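# Two robots sort capped tubes from tray into racks

## Task

Take the tubes out of the tray and rack them by cap dot colour: a tube whose cap has an orange dot goes in the blue rack, one with a white dot goes in the green rack. Each tube must be pushed fully down into its slot. A tube that reaches the floor at any point means failure. The bottles that sit in the tray must still be upright in it at the end, and the tray must finish resting wholly on the work bench with nothing overhanging its edge. Either robot or both may do the work. At the end every gripper must be open and each robot moved away; anything that stays in place only because a robot is holding or propping it is not counted. A robot that topples or is left leaning means failure.

## Robot and tools

Robots. Two identical Hello Robot Stretch 4 units, r1 and r2. Each has an omni-wheel base, a lift sliding up a mast, an arm that telescopes straight ahead, a wrist with yaw, pitch and roll, and a two-finger gripper. Height is about 1.6 m; the base rim lies within 0.23 m of the base origin. Cameras per robot: rN_head_camera, rN_head_left_camera, rN_head_right_camera, rN_wrist_camera (N = 1 or 2).

Frames. Each robot reports in its own base frame: origin on the floor below the base centre, x ahead, y to the left, z up. hand_pose is the point between the open fingertips in that frame and may be slightly wrong. The odometry frame is where the base frame was when the scene began. Since each robot uses its own frames, only images, lidar_m and wrist_depth_mm reveal where the two robots are relative to one another. Camera calibration lines give K, distortion and T_world_to_cam, where world means the carrying robot's base frame.

execute_actions(actions, cameras). actions is a list holding one action object or nothing (empty list = just report state and images). The action is keyed by "r1" and/or "r2". Per robot you may give:
- base: exactly one relative move from the current base position. translate_m: metres straight, forward positive, -2 to 2. strafe_m: metres sideways, left positive, -2 to 2. rotate_rad: radians turned in place, counter-clockwise positive, -3.2 to 3.2.
- joints: absolute targets by name (not offsets). lift_m 0 to 1.2 m; arm_m 0 to 0.55 m extension; wrist_yaw_rad -1.134 to 4.276 (0 ahead, positive left, 3.14 tucked back, above 3.4 may hit the arm); wrist_pitch_rad -1.117 to 4.259 (0 level, 1.57 pointing down); wrist_roll_rad -1.117 to 4.259 (positive turns clockwise viewed from behind); gripper_m -0.038 to 0.141, the fingertip gap in metres (below 0 squeezes tip on tip).
- pace: "slow", "default", "fast" or "max" (base up to 0.1/0.3/0.4/0.6 m/s and 1/2/3/4 rad/s; slower when lift is high).
- contact_limits: {"arm_m": value from 0 (gentlest) to 0.75}; default 0.5.
- or end_of_arm alone: "enable_torque" to revive wrist or gripper motors that shut off.
All motions in an action start at once. Each action runs at most 15 s. Joint targets outside range are clipped and reported; other bad values or unknown keys reject the whole call. A part you leave out may still be driving to its earlier target. cameras: list of camera names, "all", null/omitted for all, [] for none. If a result reports a stop, later motion calls in the same reply are skipped.

wait(seconds 0 to 10): commands nothing, returns state and images. zoom_image(camera, region [x0,y0,x1,y1] pixels, max 504x504): closer look at the latest full image from that camera. read_manual(section "licences"): licence text only. finished_scene(scene): ends the current scene for good after the last command is held; the goal must already be met and stable.

Order. Usually start by unfolding the wrist: lift_m 0.4 with wrist_yaw_rad 0 in one action. Then look, drive, reach, grip, carry, place, release, retreat.

Result lines. base_status / joint_status: "done" (for the base, wheels turned the full amount even if slipping), "off_target" (rested short, may still push), "contact_stop_at_<key>" (met something; that part goes slack, a slack lift can sag under load, slack wheels can drift), "limit_stop_at_<name>" (built-in limit; "limit_stop_at_tilt" means lean over 6 degrees, lift, arm and wheels go limp until it eases; "limit_stop_at_own_body" means self-collision, you can still move away), "torque_fault" (wrist/gripper motor went limp; send enable_torque). on_its_own lists uncommanded behaviour; its "held at" is the target, not the position. base_odometry counts wheel turns; heading -3.142 to 3.142, left positive. If turned_by_wheels and turned_by_imu differ by over about 0.1 rad, the base bumped or slid. base_tilt in degrees, forward and right positive, with a fixed offset up to about 1.5. motor_effort: percent of max, positive toward higher joint values, bracket = peak of last action; wheels positive push a right turn. lidar_m: 12 distances in metres, 30-degree sectors, first straight ahead, counter-clockwise (4th left, 7th behind, 10th right); "-" means nothing seen or closer than 0.25 m; misses clear objects and thin legs; sees the other robot. wrist_depth_mm: 7x7 grid of depths, 100 to 2000 mm, row by row from top left.

Gripping. Command gripper_m smaller than the object width; smaller values squeeze harder and pull it toward the wrist. Neither gripper_m nor "done" proves a hold; check images and gripper effort. Fingertips stuck against a surface below: raise the lift.

Avoid. Robots pressing or colliding with each other (no status line reports it; once bases touch, any further drive is a hard press). Robot travel can differ by about 3 cm per metre. Driving or turning with over 1 kg held and arm_m above 0.2, especially at fast paces, can tip a robot; so can hard sustained pushing with a high gripper. Tilted-up, rolled wrist poses risk self-collision stops. Avoid drops, slams, hard pushes, and any tube hitting the floor. The scene keeps running while you think, and an occasional disturbance may nudge loose objects.

Each tool is called after "Call:" as name([rows], argument=value, ...), one row to a line, values as JSON.

## Session

I'll start by looking at the current state of the scene.

Call:
execute_actions(actions=[])

Scene clock: 0.00 s.
r1.base_odometry: x=+0.000 y=+0.000 heading=+0.000 (m, m, rad; r1's odometry frame)
r1.turned_by_wheels: +0.000 (rad since the last result)
r1.turned_by_imu: +0.000 (rad since the last result)
r1.base_tilt: forward=+0.9 right=-0.1 (deg)
r1.lidar_m: 4.14 1.31 1.37 1.98 2.27 0.97 0.72 0.70 0.73 1.05 3.33 3.70
r1.base_status: not commanded
r1.joint_positions: lift_m=+0.121 arm_m=+0.000 wrist_yaw_rad=+3.195 wrist_pitch_rad=-0.010 wrist_roll_rad=+0.004 gripper_m=+0.057
r1.joint_status: not commanded
r1.motor_effort: lift_m=+17 arm_m=-1 wrist_yaw_rad=+0 wrist_pitch_rad=-7 wrist_roll_rad=-2 gripper_m=+2 wheel_0=+0 wheel_1=+0 wheel_2=+0 (%)
r1.hand_pose: x=-0.1214 y=+0.0719 z=+0.3021 quat_wxyz=(-0.027, +0.005, +0.002, +1.000) (m; r1's base frame)
r1.wrist_depth_mm: - 144 197 946 1042 1182 1336 / - - 140 917 1042 1160 1308 / - - 138 931 1025 1160 1336 / - 114 139 917 1025 1138 1308 / 164 141 820 904 1008 1138 1308 / 204 750 788 891 960 1098 1229 / 203 732 750 842 778 866 904
r2.base_odometry: x=+0.000 y=+0.000 heading=+0.000 (m, m, rad; r2's odometry frame)
r2.turned_by_wheels: +0.000 (rad since the last result)
r2.turned_by_imu: +0.000 (rad since the last result)
r2.base_tilt: forward=+0.2 right=-0.2 (deg)
r2.lidar_m: 2.05 3.03 3.75 3.87 1.36 1.52 - 1.39 0.86 0.78 0.80 1.00
r2.base_status: not commanded
r2.joint_positions: lift_m=+0.187 arm_m=+0.001 wrist_yaw_rad=+3.126 wrist_pitch_rad=+0.003 wrist_roll_rad=+0.002 gripper_m=+0.057
r2.joint_status: not commanded
r2.motor_effort: lift_m=+19 arm_m=+0 wrist_yaw_rad=+1 wrist_pitch_rad=-7 wrist_roll_rad=+1 gripper_m=-2 wheel_0=+0 wheel_1=+0 wheel_2=+0 (%)
r2.hand_pose: x=-0.1148 y=+0.0918 z=+0.3641 quat_wxyz=(+0.008, -0.001, +0.001, +1.000) (m; r2's base frame)
r2.wrist_depth_mm: - 135 - - - - - / - 126 197 - - - - / - 130 192 - - - - / 134 138 - - - - - / 1708 - - - - - - / 1205 1255 197 1308 199 1281 1366 / 866 809 891 131 891 842 891
pictures: r1_head_camera, r1_head_left_camera, r1_head_right_camera, r1_wrist_camera, r2_head_camera, r2_head_left_camera, r2_head_right_camera, r2_wrist_camera
Images, in order (width x height): r1_head_camera 420x560, r1_head_left_camera 420x672, r1_head_right_camera 420x672, r1_wrist_camera 616x392, r2_head_camera 420x560, r2_head_left_camera 420x672, r2_head_right_camera 420x672, r2_wrist_camera 616x392.

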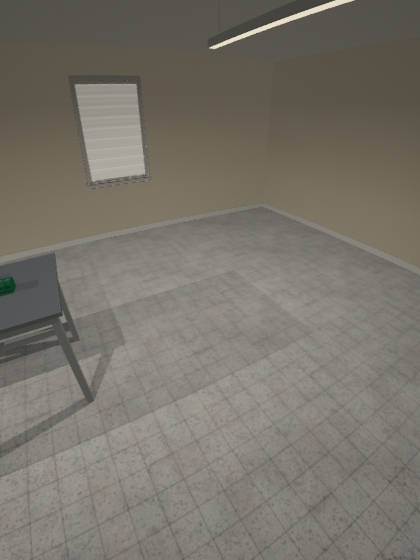

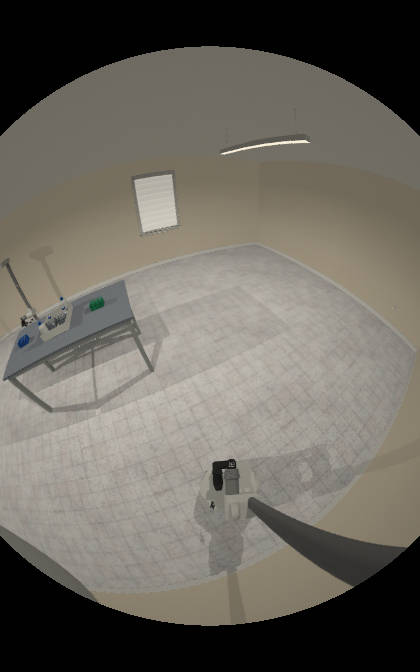

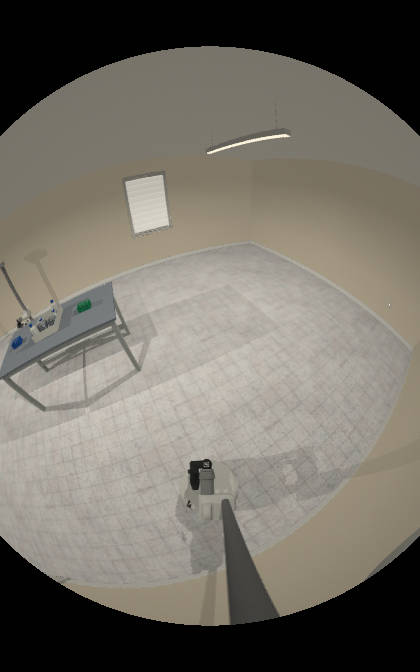

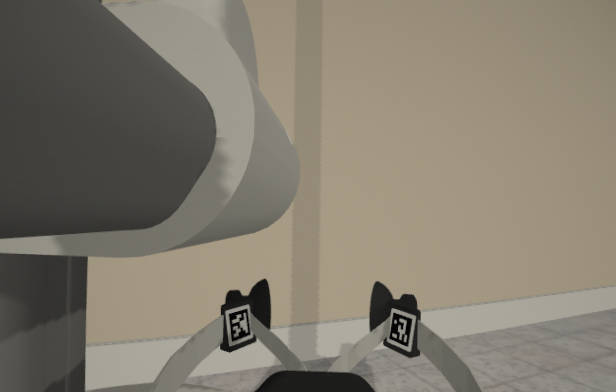

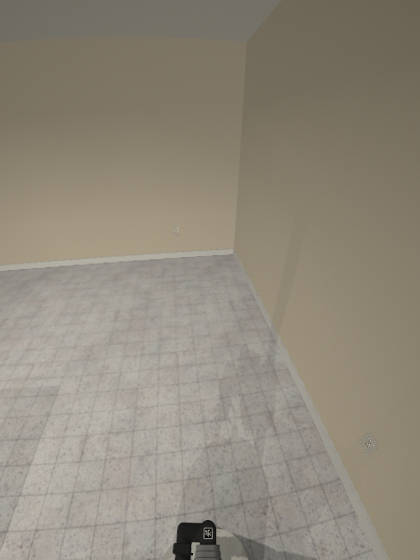

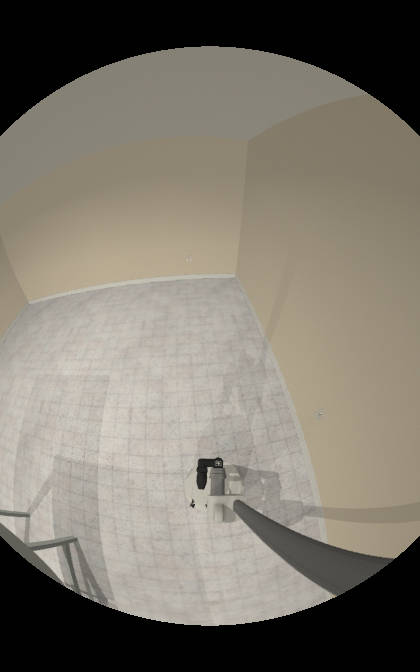

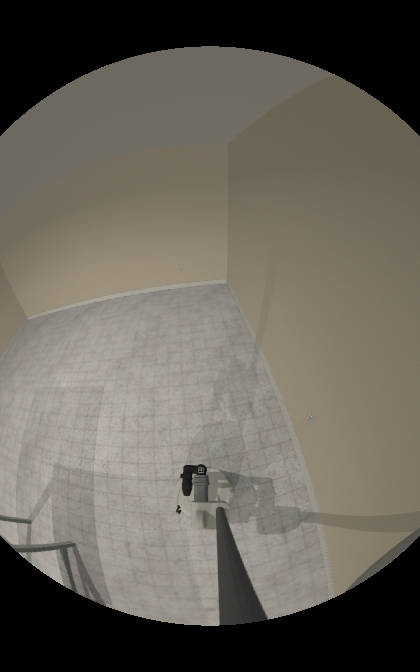

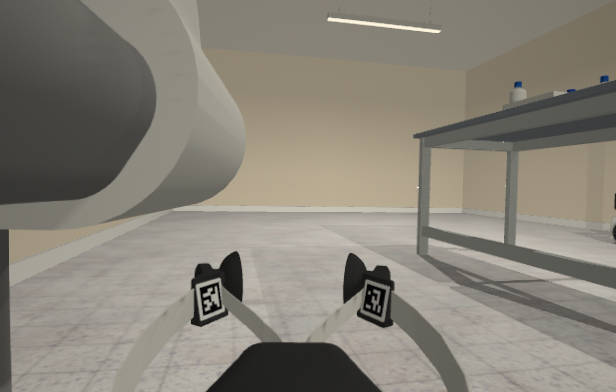

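Call:
zoom_image(camera="r1_head_left_camera", region=[0, 240, 180, 420])

Region (0, 240, 180, 420) of r1_head_left_camera's 420x672 image, scaled by 2.800, with more detail than that image has.

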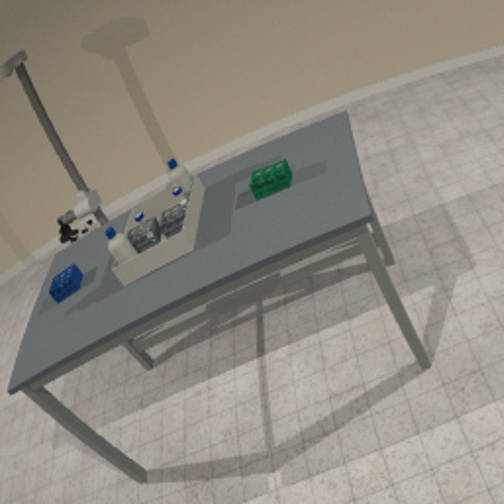

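Call:
execute_actions([
  {"r1": {"base": {"rotate_rad": 0.47}, "pace": "fast"}, "r2": {"base": {"rotate_rad": 1.70}, "pace": "fast"}},
], cameras=["r1_head_camera", "r2_head_camera", "r2_head_left_camera"])

Call:
execute_actions([
  {"r1": {"base": {"strafe_m": 0.85}, "pace": "fast"}, "r2": {"base": {"strafe_m": 1.35}, "pace": "fast"}},
], cameras=["r1_head_camera", "r2_head_camera"])

Scene clock: 9.97 s.
r1.base_odometry: x=+0.000 y=+0.000 heading=+0.470 (m, m, rad; r1's odometry frame)
r1.turned_by_wheels: +0.470 (rad since the last result)
r1.turned_by_imu: +0.472 (rad since the last result)
r1.base_tilt: forward=+1.0 right=-0.1 (deg)
r1.lidar_m: 1.29 1.34 1.87 2.72 1.00 0.73 0.70 0.73 0.99 2.72 3.62 4.20
r1.base_status: done
r1.joint_positions: lift_m=+0.121 arm_m=+0.000 wrist_yaw_rad=+3.195 wrist_pitch_rad=-0.010 wrist_roll_rad=+0.004 gripper_m=+0.057
r1.joint_status: not commanded
r1.motor_effort: lift_m=+17(17) arm_m=-1(1) wrist_yaw_rad=-1(0) wrist_pitch_rad=-7(7) wrist_roll_rad=-2(2) gripper_m=+0(4) wheel_0=-2(8) wheel_1=-1(7) wheel_2=-1(6) (%)
r1.hand_pose: x=-0.1214 y=+0.0719 z=+0.3021 quat_wxyz=(-0.027, +0.005, +0.002, +1.000) (m; r1's base frame)
r1.wrist_depth_mm: - 144 196 854 820 809 788 / - - 140 831 820 798 788 / - - 138 820 809 788 778 / - 114 139 809 809 798 778 / 164 141 831 820 798 778 768 / 203 842 831 809 778 768 759 / 203 820 741 788 768 750 750
r2.base_odometry: x=+0.000 y=+0.000 heading=+1.700 (m, m, rad; r2's odometry frame)
r2.turned_by_wheels: +1.700 (rad since the last result)
r2.turned_by_imu: +1.724 (rad since the last result)
r2.base_tilt: forward=+0.2 right=-0.2 (deg)
r2.lidar_m: 3.90 1.34 1.67 3.15 1.12 0.83 0.78 0.79 1.15 3.01 3.11 4.09
r2.base_status: done
r2.joint_positions: lift_m=+0.187 arm_m=+0.001 wrist_yaw_rad=+3.126 wrist_pitch_rad=+0.003 wrist_roll_rad=+0.002 gripper_m=+0.057
r2.joint_status: not commanded
r2.motor_effort: lift_m=+19(19) arm_m=+0(0) wrist_yaw_rad=+1(2) wrist_pitch_rad=-7(7) wrist_roll_rad=+1(0) gripper_m=-3(4) wheel_0=+1(7) wheel_1=+2(7) wheel_2=+2(9) (%)
r2.hand_pose: x=-0.1148 y=+0.0918 z=+0.3641 quat_wxyz=(+0.008, -0.001, +0.001, +1.000) (m; r2's base frame)
r2.wrist_depth_mm: - 136 891 904 904 917 946 / - 126 198 904 917 931 931 / - 130 193 904 904 931 960 / 134 138 904 904 931 931 960 / 878 891 904 931 931 931 960 / 878 891 198 904 200 960 946 / 854 809 878 131 878 842 904
pictures: r1_head_camera, r2_head_camera, r2_head_left_camera
Images, in order (width x height): r1_head_camera 420x560, r2_head_camera 420x560, r2_head_left_camera 420x672.

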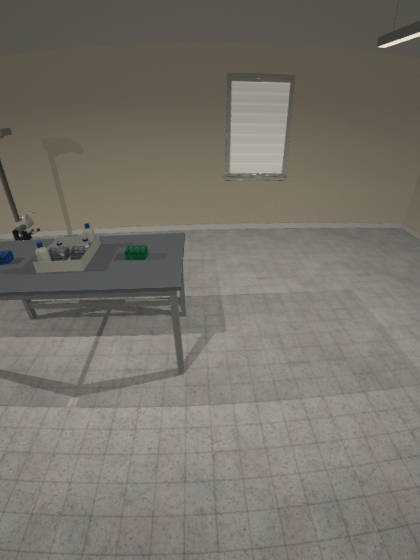

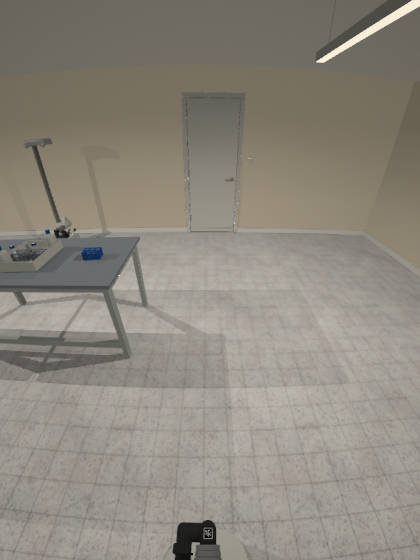

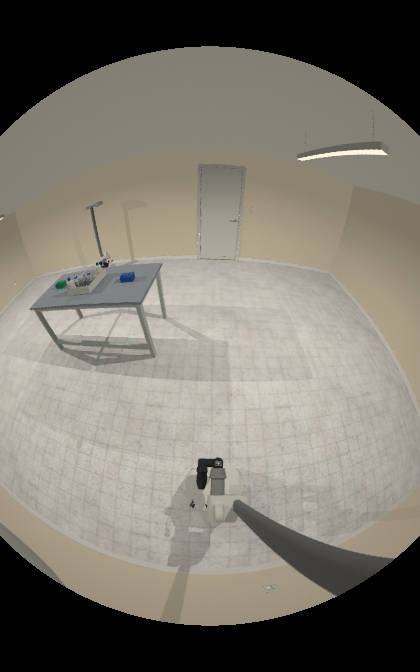

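Scene clock: 14.57 s.
r1.base_odometry: x=-0.385 y=+0.758 heading=+0.470 (m, m, rad; r1's odometry frame)
r1.turned_by_wheels: +0.000 (rad since the last result)
r1.turned_by_imu: +0.000 (rad since the last result)
r1.base_tilt: forward=+1.0 right=-0.1 (deg)
r1.lidar_m: 1.28 1.35 4.57 2.79 1.01 0.73 0.70 0.72 1.00 2.73 4.53 1.33
r1.base_status: done
r1.joint_positions: lift_m=+0.121 arm_m=+0.000 wrist_yaw_rad=+3.195 wrist_pitch_rad=-0.010 wrist_roll_rad=+0.004 gripper_m=+0.057
r1.joint_status: not commanded
r1.motor_effort: lift_m=+17(17) arm_m=-1(0) wrist_yaw_rad=-2(1) wrist_pitch_rad=-8(8) wrist_roll_rad=-1(2) gripper_m=-1(2) wheel_0=+2(8) wheel_1=-1(16) wheel_2=+0(3) (%)
r1.hand_pose: x=-0.1214 y=+0.0719 z=+0.3021 quat_wxyz=(-0.027, +0.005, +0.002, +1.000) (m; r1's base frame)
r1.wrist_depth_mm: - 145 198 842 831 820 788 / - - 140 842 820 809 788 / - - 138 831 809 798 788 / - 114 139 831 809 788 788 / 165 141 842 820 809 788 778 / 204 842 809 809 788 788 768 / 203 820 732 788 759 759 750
r2.base_odometry: x=-1.339 y=-0.175 heading=+1.700 (m, m, rad; r2's odometry frame)
r2.turned_by_wheels: +0.000 (rad since the last result)
r2.turned_by_imu: -0.002 (rad since the last result)
r2.base_tilt: forward=+0.2 right=-0.2 (deg)
r2.lidar_m: 1.15 1.22 4.56 3.26 1.15 0.84 0.79 0.81 1.14 3.11 4.51 1.23
r2.base_status: done
r2.joint_positions: lift_m=+0.187 arm_m=+0.001 wrist_yaw_rad=+3.126 wrist_pitch_rad=+0.003 wrist_roll_rad=+0.002 gripper_m=+0.057
r2.joint_status: not commanded
r2.motor_effort: lift_m=+19(19) arm_m=+0(0) wrist_yaw_rad=+1(1) wrist_pitch_rad=-7(7) wrist_roll_rad=+1(1) gripper_m=-2(3) wheel_0=+0(11) wheel_1=-1(11) wheel_2=+1(1) (%)
r2.hand_pose: x=-0.1148 y=+0.0918 z=+0.3641 quat_wxyz=(+0.008, -0.001, +0.001, +1.000) (m; r2's base frame)
r2.wrist_depth_mm: - 136 904 931 931 931 960 / - 126 198 917 931 931 976 / - 131 192 917 931 946 960 / 134 138 917 917 931 946 960 / 904 904 904 917 946 960 960 / 891 904 198 917 199 960 946 / 854 809 866 131 891 842 891
pictures: r1_head_camera, r2_head_camera
Images, in order (width x height): r1_head_camera 420x560, r2_head_camera 420x560.

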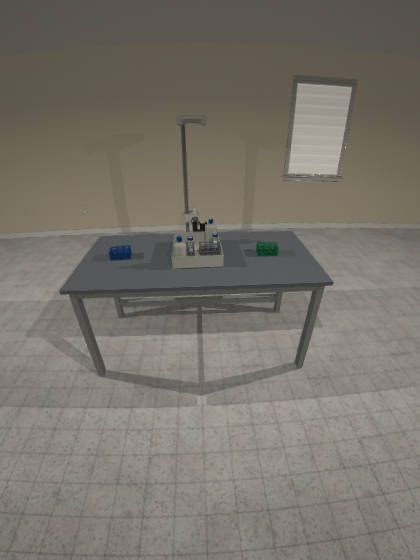

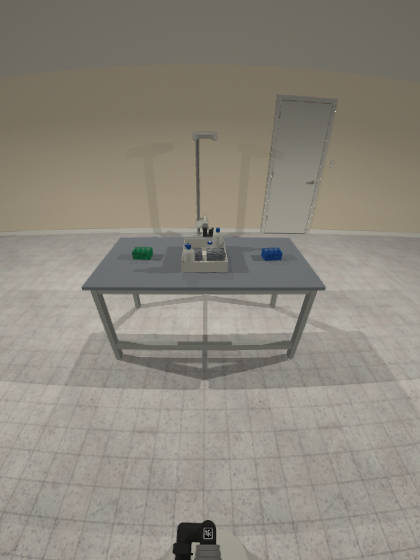

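Call:
execute_actions([
  {"r1": {"base": {"translate_m": 0.7}, "joints": {"lift_m": 1.15, "wrist_yaw_rad": 0, "wrist_pitch_rad": 1.57}, "pace": "fast"}, "r2": {"base": {"translate_m": 0.57}, "joints": {"lift_m": 1.15, "wrist_yaw_rad": 0, "wrist_pitch_rad": 1.57}, "pace": "fast"}},
], cameras=["r1_head_camera", "r2_head_camera"])

Scene clock: 19.13 s.
r1.base_odometry: x=+0.239 y=+1.075 heading=+0.470 (m, m, rad; r1's odometry frame)
r1.turned_by_wheels: +0.000 (rad since the last result)
r1.turned_by_imu: +0.002 (rad since the last result)
r1.base_tilt: forward=+1.0 right=-0.2 (deg)
r1.lidar_m: 0.58 0.63 0.85 4.38 1.98 1.47 1.40 1.45 2.02 4.36 0.84 0.62
r1.base_status: done
r1.joint_positions: lift_m=+0.133 arm_m=+0.000 wrist_yaw_rad=+2.961 wrist_pitch_rad=+0.228 wrist_roll_rad=+0.004 gripper_m=+0.057
r1.joint_status: lift_m limit_stop_at_own_body (moved +0.012 of +1.029); wrist_yaw_rad limit_stop_at_own_body (moved -0.234 of -3.195); wrist_pitch_rad limit_stop_at_own_body (moved +0.238 of +1.580)
r1.on_its_own: wrist_yaw_rad is held at +2.961, not at your +0.000, since a limit_stop_at_own_body; wrist_pitch_rad is held at +0.226, not at your +1.570, since a limit_stop_at_own_body; lift_m is slack since a limit_stop_at_own_body (your +1.150 is given up); arm_m is slack since a limit_stop_at_own_body
r1.motor_effort: lift_m=+17(21) arm_m=-1(1) wrist_yaw_rad=-2(8) wrist_pitch_rad=-7(5) wrist_roll_rad=-2(2) gripper_m=-4(3) wheel_0=+2(8) wheel_1=+2(11) wheel_2=+1(13) (%)
r1.hand_pose: x=-0.0895 y=+0.1364 z=+0.2463 quat_wxyz=(+0.090, -0.113, +0.012, +0.989) (m; r1's base frame)
r1.wrist_depth_mm: 118 151 1430 1464 1499 1537 1576 / 127 171 1430 1537 1537 1618 1708 / 1397 1430 1499 1537 1618 1618 1708 / 1430 1464 1537 1618 1618 1618 1708 / 1042 1042 1042 1060 1042 1042 1042 / 277 281 249 715 640 715 707 / 215 212 196 216 206 544 549
r2.base_odometry: x=-1.412 y=+0.391 heading=+1.700 (m, m, rad; r2's odometry frame)
r2.turned_by_wheels: +0.000 (rad since the last result)
r2.turned_by_imu: -0.003 (rad since the last result)
r2.base_tilt: forward=+0.3 right=-0.1 (deg)
r2.lidar_m: 0.58 0.61 0.87 4.38 1.94 1.44 1.35 1.42 1.94 4.34 0.90 0.63
r2.base_status: done
r2.joint_positions: lift_m=+1.150 arm_m=+0.001 wrist_yaw_rad=+0.000 wrist_pitch_rad=+1.570 wrist_roll_rad=+0.002 gripper_m=+0.057
r2.joint_status: all done
r2.motor_effort: lift_m=+21(21) arm_m=+0(0) wrist_yaw_rad=+1(1) wrist_pitch_rad=+0(4) wrist_roll_rad=+1(1) gripper_m=-5(3) wheel_0=+0(5) wheel_1=-1(7) wheel_2=+1(11) (%)
r2.hand_pose: x=+0.1725 y=-0.0874 z=+1.0395 quat_wxyz=(+0.707, +0.001, +0.707, -0.001) (m; r2's base frame)
r2.wrist_depth_mm: 1182 1205 1229 1229 1255 1138 1255 / 1205 1229 1229 1255 1255 1255 1281 / 1205 1229 1255 1229 1281 1281 1281 / 1205 1229 1255 1255 1255 1281 1281 / 1229 1255 1060 1042 1281 1281 1281 / 1205 1255 197 1042 198 1308 1308 / 1229 1255 1255 131 1281 1281 1281
pictures: r1_head_camera, r2_head_camera
Images, in order (width x height): r1_head_camera 420x560, r2_head_camera 420x560.

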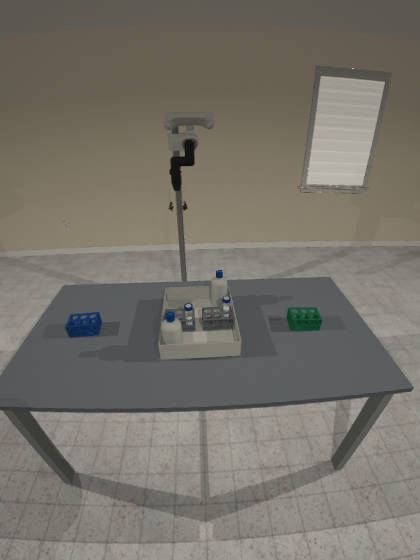

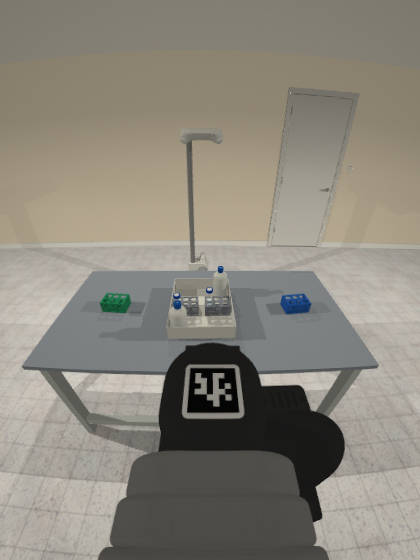

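Call:
execute_actions([
  {"r1": {"joints": {"lift_m": 1.15, "wrist_yaw_rad": 0, "wrist_pitch_rad": 0.0}, "pace": "fast"}},
], cameras=["r1_head_camera", "r2_head_camera"])

Call:
zoom_image(camera="r2_head_camera", region=[80, 250, 330, 350])

Scene clock: 23.50 s.
r1.base_odometry: x=+0.239 y=+1.075 heading=+0.470 (m, m, rad; r1's odometry frame)
r1.turned_by_wheels: +0.000 (rad since the last result)
r1.turned_by_imu: -0.001 (rad since the last result)
r1.base_tilt: forward=+0.9 right=-0.1 (deg)
r1.lidar_m: 0.59 0.61 0.86 4.39 1.98 1.48 1.40 1.45 2.01 4.37 0.86 0.62
r1.base_status: not commanded
r1.joint_positions: lift_m=+1.150 arm_m=+0.000 wrist_yaw_rad=+0.000 wrist_pitch_rad=+0.002 wrist_roll_rad=+0.004 gripper_m=+0.057
r1.joint_status: all done
r1.on_its_own: arm_m is slack since a limit_stop_at_own_body
r1.motor_effort: lift_m=+21(25) arm_m=+0(0) wrist_yaw_rad=-1(6) wrist_pitch_rad=-8(14) wrist_roll_rad=-2(1) gripper_m=-1(1) wheel_0=+2(2) wheel_1=+1(1) wheel_2=+1(1) (%)
r1.hand_pose: x=+0.4598 y=-0.0874 z=+1.3272 quat_wxyz=(+1.000, +0.002, +0.001, +0.000) (m; r1's base frame)
r1.wrist_depth_mm: - - - - - - - / - - - - - - - / - - - - - - - / - - - - - - - / - - - - - - - / - - - - - - - / - - - 1808 - - -
r2.base_odometry: x=-1.412 y=+0.391 heading=+1.700 (m, m, rad; r2's odometry frame)
r2.turned_by_wheels: +0.000 (rad since the last result)
r2.turned_by_imu: +0.000 (rad since the last result)
r2.base_tilt: forward=+0.2 right=-0.2 (deg)
r2.lidar_m: 0.60 0.63 0.87 4.38 1.97 1.42 1.36 1.44 1.96 4.35 0.88 0.61
r2.base_status: not commanded
r2.joint_positions: lift_m=+1.150 arm_m=+0.001 wrist_yaw_rad=+0.000 wrist_pitch_rad=+1.570 wrist_roll_rad=+0.002 gripper_m=+0.057
r2.joint_status: not commanded
r2.motor_effort: lift_m=+21(21) arm_m=+0(0) wrist_yaw_rad=+1(1) wrist_pitch_rad=+0(0) wrist_roll_rad=+1(1) gripper_m=-1(3) wheel_0=-1(0) wheel_1=-1(1) wheel_2=+0(1) (%)
r2.hand_pose: x=+0.1725 y=-0.0874 z=+1.0395 quat_wxyz=(+0.707, +0.001, +0.707, -0.001) (m; r2's base frame)
r2.wrist_depth_mm: 1160 1205 1229 1229 1229 1138 1255 / 1182 1229 1255 1229 1255 1255 1255 / 1205 1255 1229 1229 1281 1308 1255 / 1205 1229 1255 1229 1281 1255 1281 / 1255 1229 1042 1042 1281 1281 1281 / 1229 1229 198 1060 198 1281 1281 / 1229 1255 1255 131 1281 1281 1336
pictures: r1_head_camera, r2_head_camera
Images, in order (width x height): r1_head_camera 420x560, r2_head_camera 420x560.

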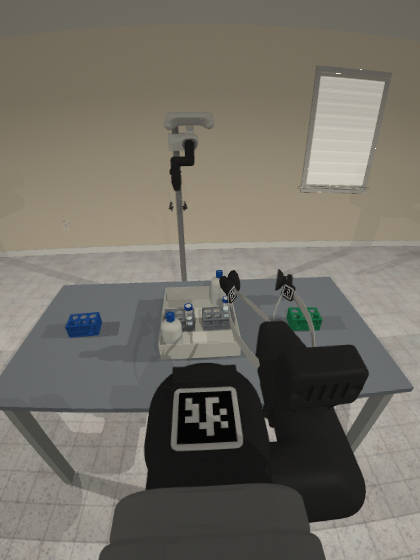

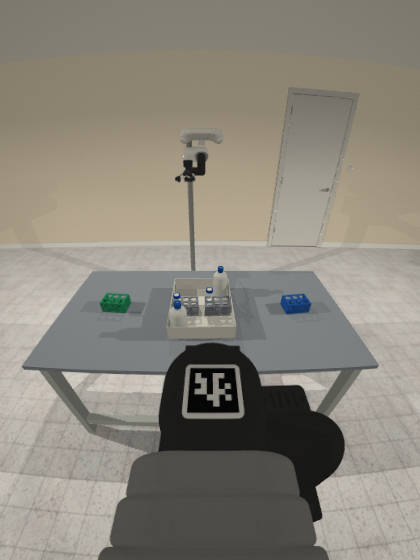

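Region (80, 250, 330, 350) of r2_head_camera's 420x560 image, scaled by 2.016, with more detail than that image has; it fills the top 202 rows of this view, and the rest is white.

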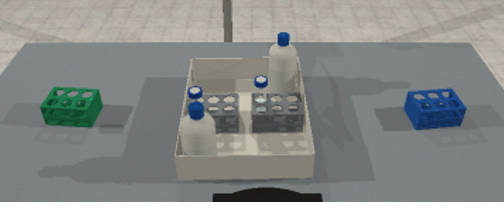

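Call:
zoom_image(camera="r2_head_camera", region=[160, 260, 245, 345])

Call:
zoom_image(camera="r1_head_camera", region=[150, 265, 250, 365])

Region (160, 260, 245, 345) of r2_head_camera's 420x560 image, scaled by 5.929, with more detail than that image has.

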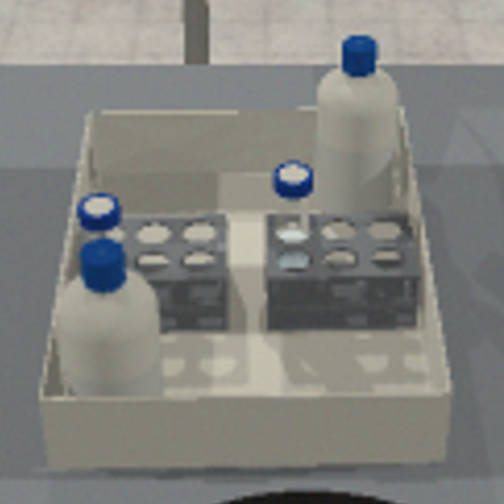

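Region (150, 265, 250, 365) of r1_head_camera's 420x560 image, scaled by 5.040, with more detail than that image has.

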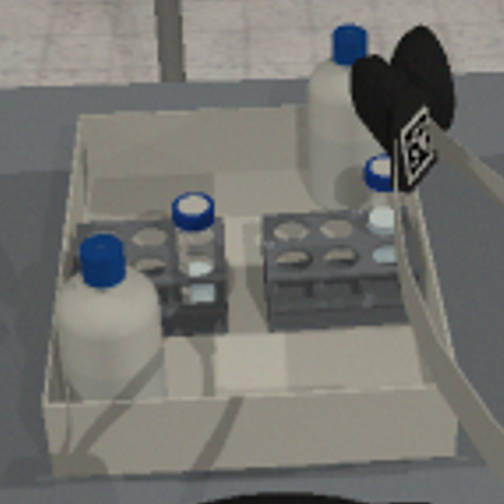

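Call:
execute_actions([
  {"r1": {"base": {"strafe_m": 0.148}, "joints": {"wrist_pitch_rad": 1.57, "arm_m": 0.3}, "pace": "fast"}, "r2": {"base": {"strafe_m": 0.226}, "joints": {"arm_m": 0.3}, "pace": "fast"}},
], cameras=[])

Call:
execute_actions([
  {"r1": {"base": {"translate_m": 0.40}, "pace": "fast"}, "r2": {"base": {"translate_m": 0.30}, "pace": "fast"}},
], cameras=["r1_head_camera", "r1_wrist_camera", "r2_head_camera", "r2_wrist_camera"])

Scene clock: 33.60 s.
r1.base_odometry: x=+0.172 y=+1.207 heading=+0.470 (m, m, rad; r1's odometry frame)
r1.turned_by_wheels: +0.000 (rad since the last result)
r1.turned_by_imu: -0.001 (rad since the last result)
r1.base_tilt: forward=+1.0 right=-0.3 (deg)
r1.lidar_m: 0.58 0.61 4.42 4.25 1.99 1.47 1.40 1.47 2.00 4.51 0.85 0.63
r1.base_status: done
r1.joint_positions: lift_m=+1.150 arm_m=+0.299 wrist_yaw_rad=+0.000 wrist_pitch_rad=+1.570 wrist_roll_rad=+0.004 gripper_m=+0.057
r1.joint_status: all done
r1.motor_effort: lift_m=+21(20) arm_m=+5(4) wrist_yaw_rad=+1(0) wrist_pitch_rad=-1(7) wrist_roll_rad=-2(1) gripper_m=-3(2) wheel_0=+1(10) wheel_1=-1(11) wheel_2=+0(7) (%)
r1.hand_pose: x=+0.4703 y=-0.0874 z=+1.0395 quat_wxyz=(+0.707, +0.001, +0.707, -0.001) (m; r1's base frame)
r1.wrist_depth_mm: 525 521 521 512 504 500 496 / 525 521 512 512 504 500 492 / 525 517 512 508 500 496 492 / 1336 1336 1281 1308 1281 1229 1229 / 1336 1336 1281 1255 1281 1255 1229 / 1308 1281 1281 1255 1255 1229 1205 / 1308 1281 1042 1060 1229 1229 1229
r2.base_odometry: x=-1.637 y=+0.361 heading=+1.700 (m, m, rad; r2's odometry frame)
r2.turned_by_wheels: +0.000 (rad since the last result)
r2.turned_by_imu: -0.001 (rad since the last result)
r2.base_tilt: forward=+0.2 right=-0.2 (deg)
r2.lidar_m: 0.58 0.63 4.33 4.14 1.95 1.43 1.33 1.43 1.98 4.58 0.90 0.63
r2.base_status: done
r2.joint_positions: lift_m=+1.150 arm_m=+0.299 wrist_yaw_rad=+0.000 wrist_pitch_rad=+1.570 wrist_roll_rad=+0.002 gripper_m=+0.057
r2.joint_status: all done
r2.motor_effort: lift_m=+21(22) arm_m=+8(8) wrist_yaw_rad=+1(1) wrist_pitch_rad=+0(0) wrist_roll_rad=+1(1) gripper_m=-1(4) wheel_0=+2(8) wheel_1=-1(8) wheel_2=+0(0) (%)
r2.hand_pose: x=+0.4698 y=-0.0874 z=+1.0396 quat_wxyz=(+0.707, +0.000, +0.707, +0.000) (m; r2's base frame)
r2.wrist_depth_mm: 484 480 492 492 496 504 508 / 484 488 488 496 500 508 504 / 1205 1229 1118 1078 1078 1229 1205 / 1229 1229 1255 1255 1281 1255 1281 / 1229 1229 1229 1255 1281 1281 1281 / 1229 1229 197 1060 198 1281 1308 / 1229 1255 1042 131 1281 1281 1308
pictures: none
No camera images: the call's "cameras" was empty. Leave "cameras" out to get every camera's image.

Scene clock: 36.37 s.
r1.base_odometry: x=+0.529 y=+1.388 heading=+0.471 (m, m, rad; r1's odometry frame)
r1.turned_by_wheels: +0.000 (rad since the last result)
r1.turned_by_imu: +0.001 (rad since the last result)
r1.base_tilt: forward=+0.9 right=-0.1 (deg)
r1.lidar_m: 0.25 0.25 0.28 4.25 2.58 1.89 1.80 1.88 2.55 0.78 0.28 0.25
r1.base_status: done
r1.joint_positions: lift_m=+1.150 arm_m=+0.299 wrist_yaw_rad=+0.000 wrist_pitch_rad=+1.570 wrist_roll_rad=+0.004 gripper_m=+0.057
r1.joint_status: not commanded
r1.motor_effort: lift_m=+21(21) arm_m=+5(5) wrist_yaw_rad=+0(2) wrist_pitch_rad=-1(1) wrist_roll_rad=-1(1) gripper_m=-6(3) wheel_0=+1(8) wheel_1=+3(13) wheel_2=+2(13) (%)
r1.hand_pose: x=+0.4703 y=-0.0874 z=+1.0395 quat_wxyz=(+0.707, +0.001, +0.707, -0.001) (m; r1's base frame)
r1.wrist_depth_mm: 530 521 517 496 462 377 500 / 521 525 517 504 504 496 492 / 521 517 512 442 488 442 492 / 517 512 508 500 496 492 488 / 521 512 504 500 496 488 488 / 512 512 504 466 418 484 484 / 512 504 496 496 484 488 480
r2.base_odometry: x=-1.675 y=+0.659 heading=+1.700 (m, m, rad; r2's odometry frame)
r2.turned_by_wheels: +0.000 (rad since the last result)
r2.turned_by_imu: -0.002 (rad since the last result)
r2.base_tilt: forward=+0.2 right=-0.2 (deg)
r2.lidar_m: 0.29 0.31 0.44 4.14 2.42 1.75 1.66 1.72 2.37 4.56 0.46 0.32
r2.base_status: done
r2.joint_positions: lift_m=+1.150 arm_m=+0.299 wrist_yaw_rad=+0.000 wrist_pitch_rad=+1.570 wrist_roll_rad=+0.002 gripper_m=+0.057
r2.joint_status: not commanded
r2.motor_effort: lift_m=+21(20) arm_m=+7(8) wrist_yaw_rad=+0(1) wrist_pitch_rad=+1(1) wrist_roll_rad=+1(1) gripper_m=-1(3) wheel_0=-1(4) wheel_1=+1(10) wheel_2=+1(10) (%)
r2.hand_pose: x=+0.4698 y=-0.0874 z=+1.0396 quat_wxyz=(+0.707, +0.000, +0.707, +0.000) (m; r2's base frame)
r2.wrist_depth_mm: 455 488 488 488 469 462 504 / 484 488 496 466 469 469 508 / 488 496 496 496 500 504 512 / 492 496 496 359 508 504 521 / 496 496 500 504 508 512 517 / 496 500 198 508 199 517 521 / 1255 1255 1042 131 1281 1281 1281
pictures: r1_head_camera, r1_wrist_camera, r2_head_camera, r2_wrist_camera
camera_calibration (this result's frames):
r1_wrist_camera: T_world_to_cam=[[0.041458, -0.998917, -0.0210993, -0.0829195], [-0.998394, -0.0406015, -0.0395201, 0.573423], [0.0386207, 0.0227038, -0.998996, 1.24468], [0, 0, 0, 1]] pos_world=[0.527869, -0.0878068, 1.26434]
r2_wrist_camera: T_world_to_cam=[[0.00859643, -0.998725, 0.0497381, -0.159224], [-0.999719, -0.00748578, 0.0224734, 0.496499], [-0.0220724, -0.0499174, -0.998509, 1.27], [0, 0, 0, 1]] pos_world=[0.525761, -0.0919094, 1.26487]
Images, in order (width x height): r1_head_camera 420x560, r1_wrist_camera 616x392, r2_head_camera 420x560, r2_wrist_camera 616x392.

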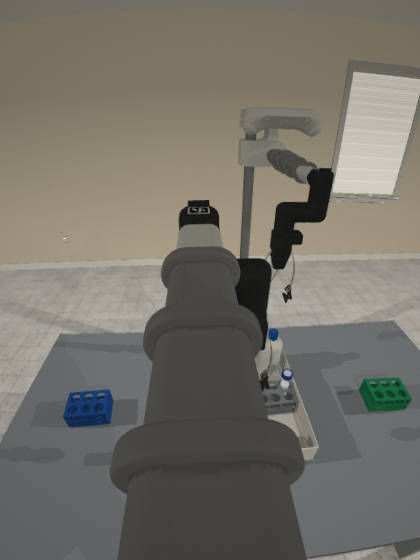

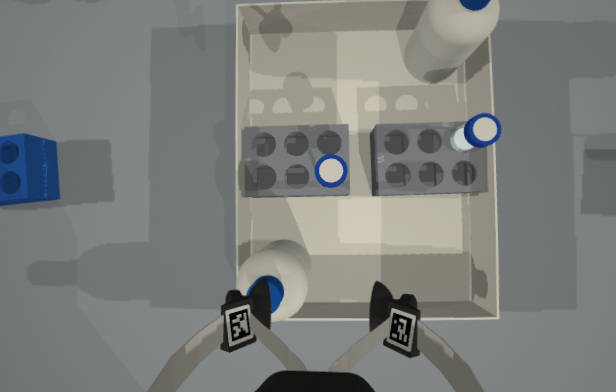

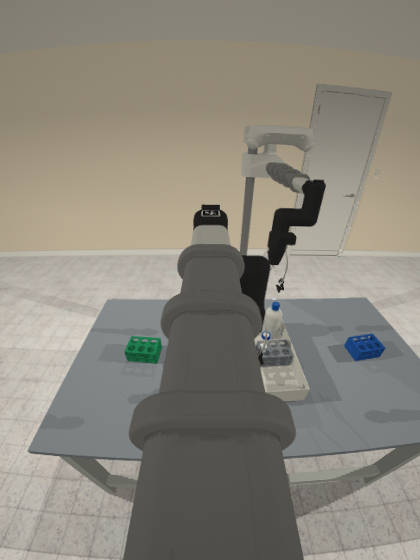

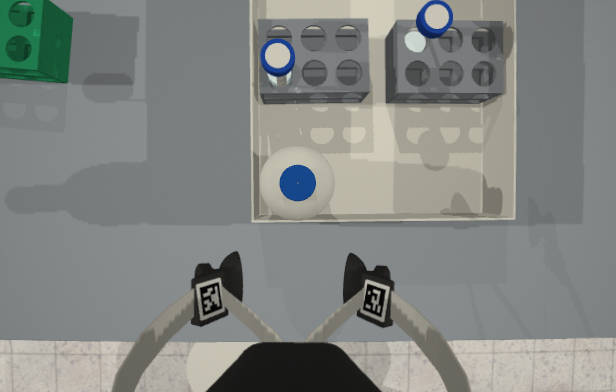

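Call:
execute_actions([
  {"r1": {"base": {"strafe_m": -0.0155}, "joints": {"arm_m": 0.396, "lift_m": 1.08}}, "r2": {"base": {"strafe_m": 0.013}, "joints": {"arm_m": 0.483, "lift_m": 1.10}}},
], cameras=["r1_wrist_camera", "r2_wrist_camera"])

Scene clock: 43.40 s.
r1.base_odometry: x=+0.536 y=+1.375 heading=+0.471 (m, m, rad; r1's odometry frame)
r1.turned_by_wheels: +0.000 (rad since the last result)
r1.turned_by_imu: +0.000 (rad since the last result)
r1.base_tilt: forward=+1.1 right=-0.1 (deg)
r1.lidar_m: 0.25 0.25 0.29 4.25 2.58 1.87 1.81 1.90 2.57 0.71 0.26 0.25
r1.base_status: done
r1.joint_positions: lift_m=+1.080 arm_m=+0.395 wrist_yaw_rad=+0.000 wrist_pitch_rad=+1.570 wrist_roll_rad=+0.004 gripper_m=+0.057
r1.joint_status: all done
r1.motor_effort: lift_m=+14(20) arm_m=+5(5) wrist_yaw_rad=-1(2) wrist_pitch_rad=+2(1) wrist_roll_rad=-1(1) gripper_m=-1(2) wheel_0=+2(7) wheel_1=-1(4) wheel_2=+0(2) (%)
r1.hand_pose: x=+0.5663 y=-0.0874 z=+0.9700 quat_wxyz=(+0.707, +0.001, +0.707, -0.001) (m; r1's base frame)
r1.wrist_depth_mm: 452 449 449 439 433 430 427 / 452 445 436 436 410 286 424 / 452 445 436 436 430 397 421 / 449 442 436 430 427 377 421 / 445 442 375 370 379 362 415 / 445 436 364 427 362 421 415 / 436 436 303 343 418 375 413
r2.base_odometry: x=-1.688 y=+0.657 heading=+1.701 (m, m, rad; r2's odometry frame)
r2.turned_by_wheels: +0.000 (rad since the last result)
r2.turned_by_imu: +0.000 (rad since the last result)
r2.base_tilt: forward=+0.3 right=-0.2 (deg)
r2.lidar_m: 0.29 0.31 0.44 4.14 2.40 1.73 1.66 1.76 2.33 4.59 0.47 0.30
r2.base_status: done
r2.joint_positions: lift_m=+1.100 arm_m=+0.482 wrist_yaw_rad=+0.000 wrist_pitch_rad=+1.570 wrist_roll_rad=+0.002 gripper_m=+0.057
r2.joint_status: all done
r2.motor_effort: lift_m=+16(21) arm_m=+8(7) wrist_yaw_rad=+0(0) wrist_pitch_rad=+0(0) wrist_roll_rad=+1(1) gripper_m=-2(3) wheel_0=+0(8) wheel_1=+3(7) wheel_2=+0(0) (%)
r2.hand_pose: x=+0.6528 y=-0.0874 z=+0.9899 quat_wxyz=(+0.707, +0.000, +0.707, +0.000) (m; r2's base frame)
r2.wrist_depth_mm: 433 439 442 430 445 449 387 / 433 436 442 449 449 357 319 / 436 442 445 445 449 452 459 / 433 442 449 392 424 232 257 / 442 445 449 392 449 430 466 / 445 452 198 452 199 459 466 / 449 452 449 131 455 430 469
pictures: r1_wrist_camera, r2_wrist_camera
camera_calibration (this result's frames):
r1_wrist_camera: T_world_to_cam=[[0.0413772, -0.998921, -0.0210987, -0.0883187], [-0.998396, -0.0405205, -0.039535, 0.666506], [0.0386374, 0.0227007, -0.998995, 1.17156], [0, 0, 0, 1]] pos_world=[0.623825, -0.0878115, 1.19487]
r2_wrist_camera: T_world_to_cam=[[0.00859757, -0.998725, 0.0497369, -0.158327], [-0.999716, -0.00747976, 0.0226171, 0.680342], [-0.0222162, -0.0499173, -0.998506, 1.22457], [0, 0, 0, 1]] pos_world=[0.708715, -0.0919097, 1.21522]
Images, in order (width x height): r1_wrist_camera 616x392, r2_wrist_camera 616x392.

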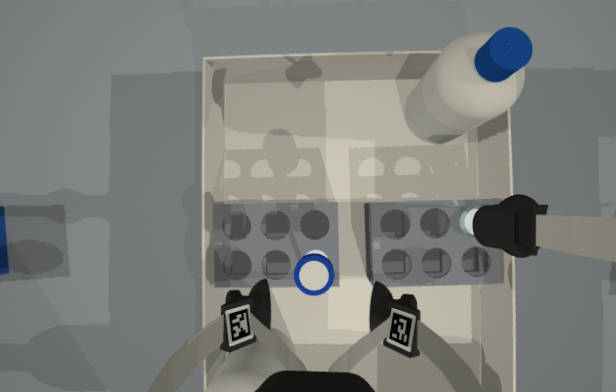

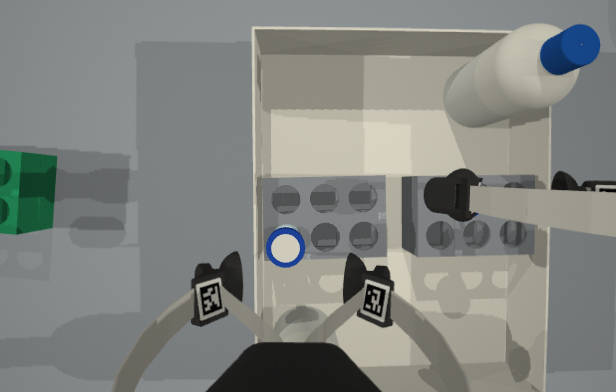

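Call:
execute_actions([
  {"r1": {"base": {"strafe_m": 0.004}, "joints": {"lift_m": 0.98}}, "r2": {"base": {"strafe_m": 0.006}, "joints": {"lift_m": 0.98}}},
], cameras=["r1_wrist_camera", "r2_wrist_camera", "r1_head_camera", "r2_head_camera"])

Scene clock: 46.73 s.
r1.base_odometry: x=+0.534 y=+1.378 heading=+0.471 (m, m, rad; r1's odometry frame)
r1.turned_by_wheels: +0.000 (rad since the last result)
r1.turned_by_imu: -0.001 (rad since the last result)
r1.base_tilt: forward=+0.9 right=-0.1 (deg)
r1.lidar_m: 0.25 0.25 0.27 4.26 2.59 1.89 1.80 1.90 2.56 0.74 0.27 0.25
r1.base_status: done
r1.joint_positions: lift_m=+0.980 arm_m=+0.395 wrist_yaw_rad=+0.000 wrist_pitch_rad=+1.570 wrist_roll_rad=+0.004 gripper_m=+0.057
r1.joint_status: all done
r1.motor_effort: lift_m=+14(15) arm_m=+5(5) wrist_yaw_rad=-2(0) wrist_pitch_rad=+2(1) wrist_roll_rad=-2(1) gripper_m=-1(7) wheel_0=+1(5) wheel_1=-1(9) wheel_2=+0(1) (%)
r1.hand_pose: x=+0.5663 y=-0.0874 z=+0.8700 quat_wxyz=(+0.707, +0.001, +0.707, -0.001) (m; r1's base frame)
r1.wrist_depth_mm: 351 345 300 306 304 224 187 / 347 345 334 332 330 257 226 / 345 342 334 330 327 325 286 / 343 340 327 330 325 322 263 / 342 338 271 270 319 262 258 / 340 336 270 206 263 293 271 / 336 336 296 325 319 317 286
r2.base_odometry: x=-1.694 y=+0.657 heading=+1.700 (m, m, rad; r2's odometry frame)
r2.turned_by_wheels: +0.000 (rad since the last result)
r2.turned_by_imu: +0.000 (rad since the last result)
r2.base_tilt: forward=+0.3 right=-0.3 (deg)
r2.lidar_m: 0.29 0.31 0.44 4.15 2.43 1.75 1.65 1.72 2.39 4.59 0.45 0.32
r2.base_status: done
r2.joint_positions: lift_m=+0.980 arm_m=+0.482 wrist_yaw_rad=+0.000 wrist_pitch_rad=+1.570 wrist_roll_rad=+0.002 gripper_m=+0.057
r2.joint_status: all done
r2.motor_effort: lift_m=+17(15) arm_m=+8(8) wrist_yaw_rad=+1(0) wrist_pitch_rad=+0(0) wrist_roll_rad=+1(1) gripper_m=-3(1) wheel_0=-2(7) wheel_1=-2(10) wheel_2=+0(0) (%)
r2.hand_pose: x=+0.6528 y=-0.0874 z=+0.8699 quat_wxyz=(+0.707, +0.000, +0.707, +0.000) (m; r2's base frame)
r2.wrist_depth_mm: 320 322 324 325 327 330 270 / 322 324 325 327 330 332 287 / 324 325 327 329 332 334 336 / 324 327 329 325 273 226 163 / 325 330 330 271 274 306 279 / 327 329 197 211 198 342 342 / 330 330 334 131 338 342 345
pictures: r1_head_camera, r1_wrist_camera, r2_head_camera, r2_wrist_camera
camera_calibration (this result's frames):
r1_wrist_camera: T_world_to_cam=[[0.0413766, -0.998921, -0.0210994, -0.0904273], [-0.998397, -0.0405203, -0.0395168, 0.66254], [0.0386192, 0.0227007, -0.998996, 1.07169], [0, 0, 0, 1]] pos_world=[0.623832, -0.0878115, 1.09489]
r2_wrist_camera: T_world_to_cam=[[0.00859694, -0.998725, 0.0497369, -0.152358], [-0.999716, -0.00747913, 0.022617, 0.68306], [-0.0222162, -0.0499172, -0.998506, 1.10473], [0, 0, 0, 1]] pos_world=[0.708718, -0.0919098, 1.09521]
Images, in order (width x height): r1_head_camera 420x560, r1_wrist_camera 616x392, r2_head_camera 420x560, r2_wrist_camera 616x392.

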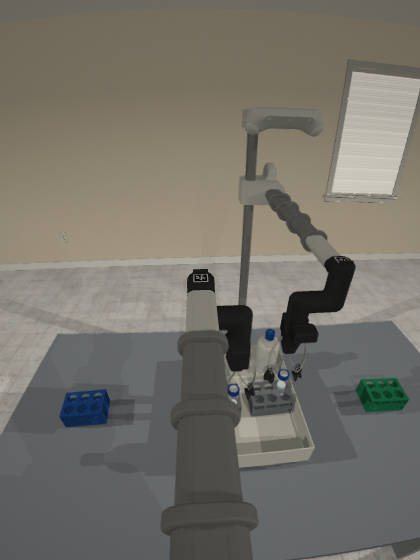

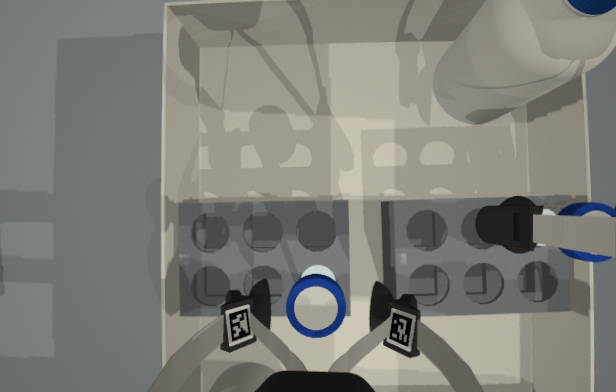

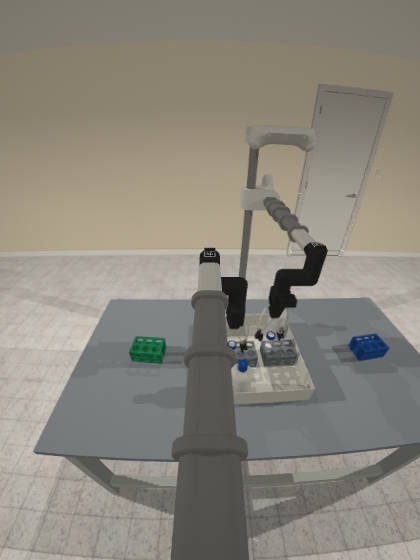

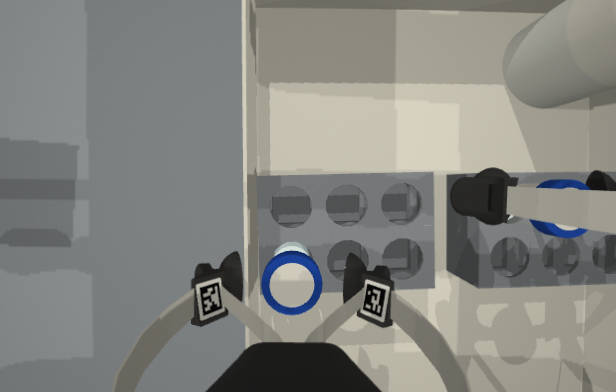

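Call:
execute_actions([
  {"r1": {"joints": {"gripper_m": 0.012}}, "r2": {"joints": {"gripper_m": 0.012}}},
], cameras=["r1_wrist_camera", "r2_wrist_camera"])

Scene clock: 48.93 s.
r1.base_odometry: x=+0.534 y=+1.378 heading=+0.471 (m, m, rad; r1's odometry frame)
r1.turned_by_wheels: +0.000 (rad since the last result)
r1.turned_by_imu: +0.000 (rad since the last result)
r1.base_tilt: forward=+0.9 right=+0.0 (deg)
r1.lidar_m: 0.25 0.25 0.26 4.25 2.58 1.89 1.81 1.88 2.56 0.73 0.27 0.25
r1.base_status: not commanded
r1.joint_positions: lift_m=+0.980 arm_m=+0.395 wrist_yaw_rad=+0.000 wrist_pitch_rad=+1.570 wrist_roll_rad=+0.004 gripper_m=+0.012
r1.joint_status: all done
r1.motor_effort: lift_m=+14(14) arm_m=+5(5) wrist_yaw_rad=-1(1) wrist_pitch_rad=-1(1) wrist_roll_rad=-2(1) gripper_m=-10(15) wheel_0=+1(1) wheel_1=-1(1) wheel_2=+0(0) (%)
r1.hand_pose: x=+0.5663 y=-0.0874 z=+0.8700 quat_wxyz=(+0.707, +0.001, +0.707, -0.001) (m; r1's base frame)
r1.wrist_depth_mm: 347 345 300 304 306 224 187 / 347 343 336 332 330 258 226 / 347 342 334 330 327 324 286 / 345 340 325 329 325 322 262 / 343 338 272 268 319 263 259 / 340 336 271 199 264 291 272 / 338 332 286 324 320 317 287
r2.base_odometry: x=-1.694 y=+0.657 heading=+1.700 (m, m, rad; r2's odometry frame)
r2.turned_by_wheels: +0.000 (rad since the last result)
r2.turned_by_imu: +0.000 (rad since the last result)
r2.base_tilt: forward=+0.3 right=-0.2 (deg)
r2.lidar_m: 0.29 0.31 0.42 4.14 2.40 1.72 1.65 1.74 2.39 4.60 0.47 0.32
r2.base_status: not commanded
r2.joint_positions: lift_m=+0.980 arm_m=+0.482 wrist_yaw_rad=+0.000 wrist_pitch_rad=+1.570 wrist_roll_rad=+0.002 gripper_m=+0.012
r2.joint_status: all done
r2.motor_effort: lift_m=+16(17) arm_m=+8(8) wrist_yaw_rad=+0(0) wrist_pitch_rad=+0(1) wrist_roll_rad=+1(1) gripper_m=-12(8) wheel_0=-1(1) wheel_1=-2(2) wheel_2=+0(0) (%)
r2.hand_pose: x=+0.6528 y=-0.0874 z=+0.8699 quat_wxyz=(+0.707, +0.000, +0.707, +0.000) (m; r2's base frame)
r2.wrist_depth_mm: 317 320 322 325 329 329 270 / 320 324 325 327 329 332 287 / 322 325 329 329 330 336 336 / 325 327 329 325 274 276 167 / 325 327 330 271 274 307 281 / 327 330 190 204 193 340 342 / 329 329 332 131 338 340 343
pictures: r1_wrist_camera, r2_wrist_camera
camera_calibration (this result's frames):
r1_wrist_camera: T_world_to_cam=[[0.0413769, -0.998921, -0.0210994, -0.0904275], [-0.998397, -0.0405205, -0.0395167, 0.662541], [0.0386191, 0.0227007, -0.998996, 1.07169], [0, 0, 0, 1]] pos_world=[0.623833, -0.0878115, 1.09489]
r2_wrist_camera: T_world_to_cam=[[0.00859667, -0.998725, 0.0497369, -0.152358], [-0.999716, -0.00747886, 0.0226171, 0.68306], [-0.0222163, -0.0499172, -0.998506, 1.10473], [0, 0, 0, 1]] pos_world=[0.708719, -0.0919098, 1.09521]
Images, in order (width x height): r1_wrist_camera 616x392, r2_wrist_camera 616x392.

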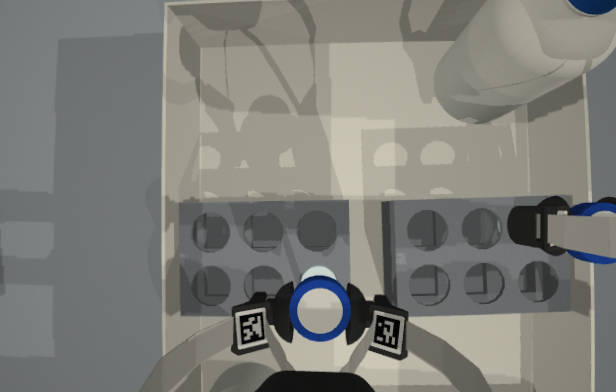

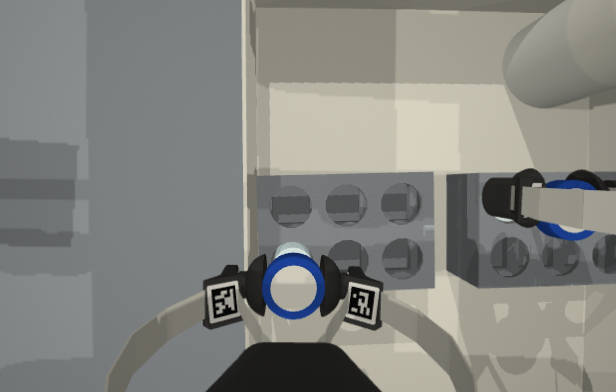

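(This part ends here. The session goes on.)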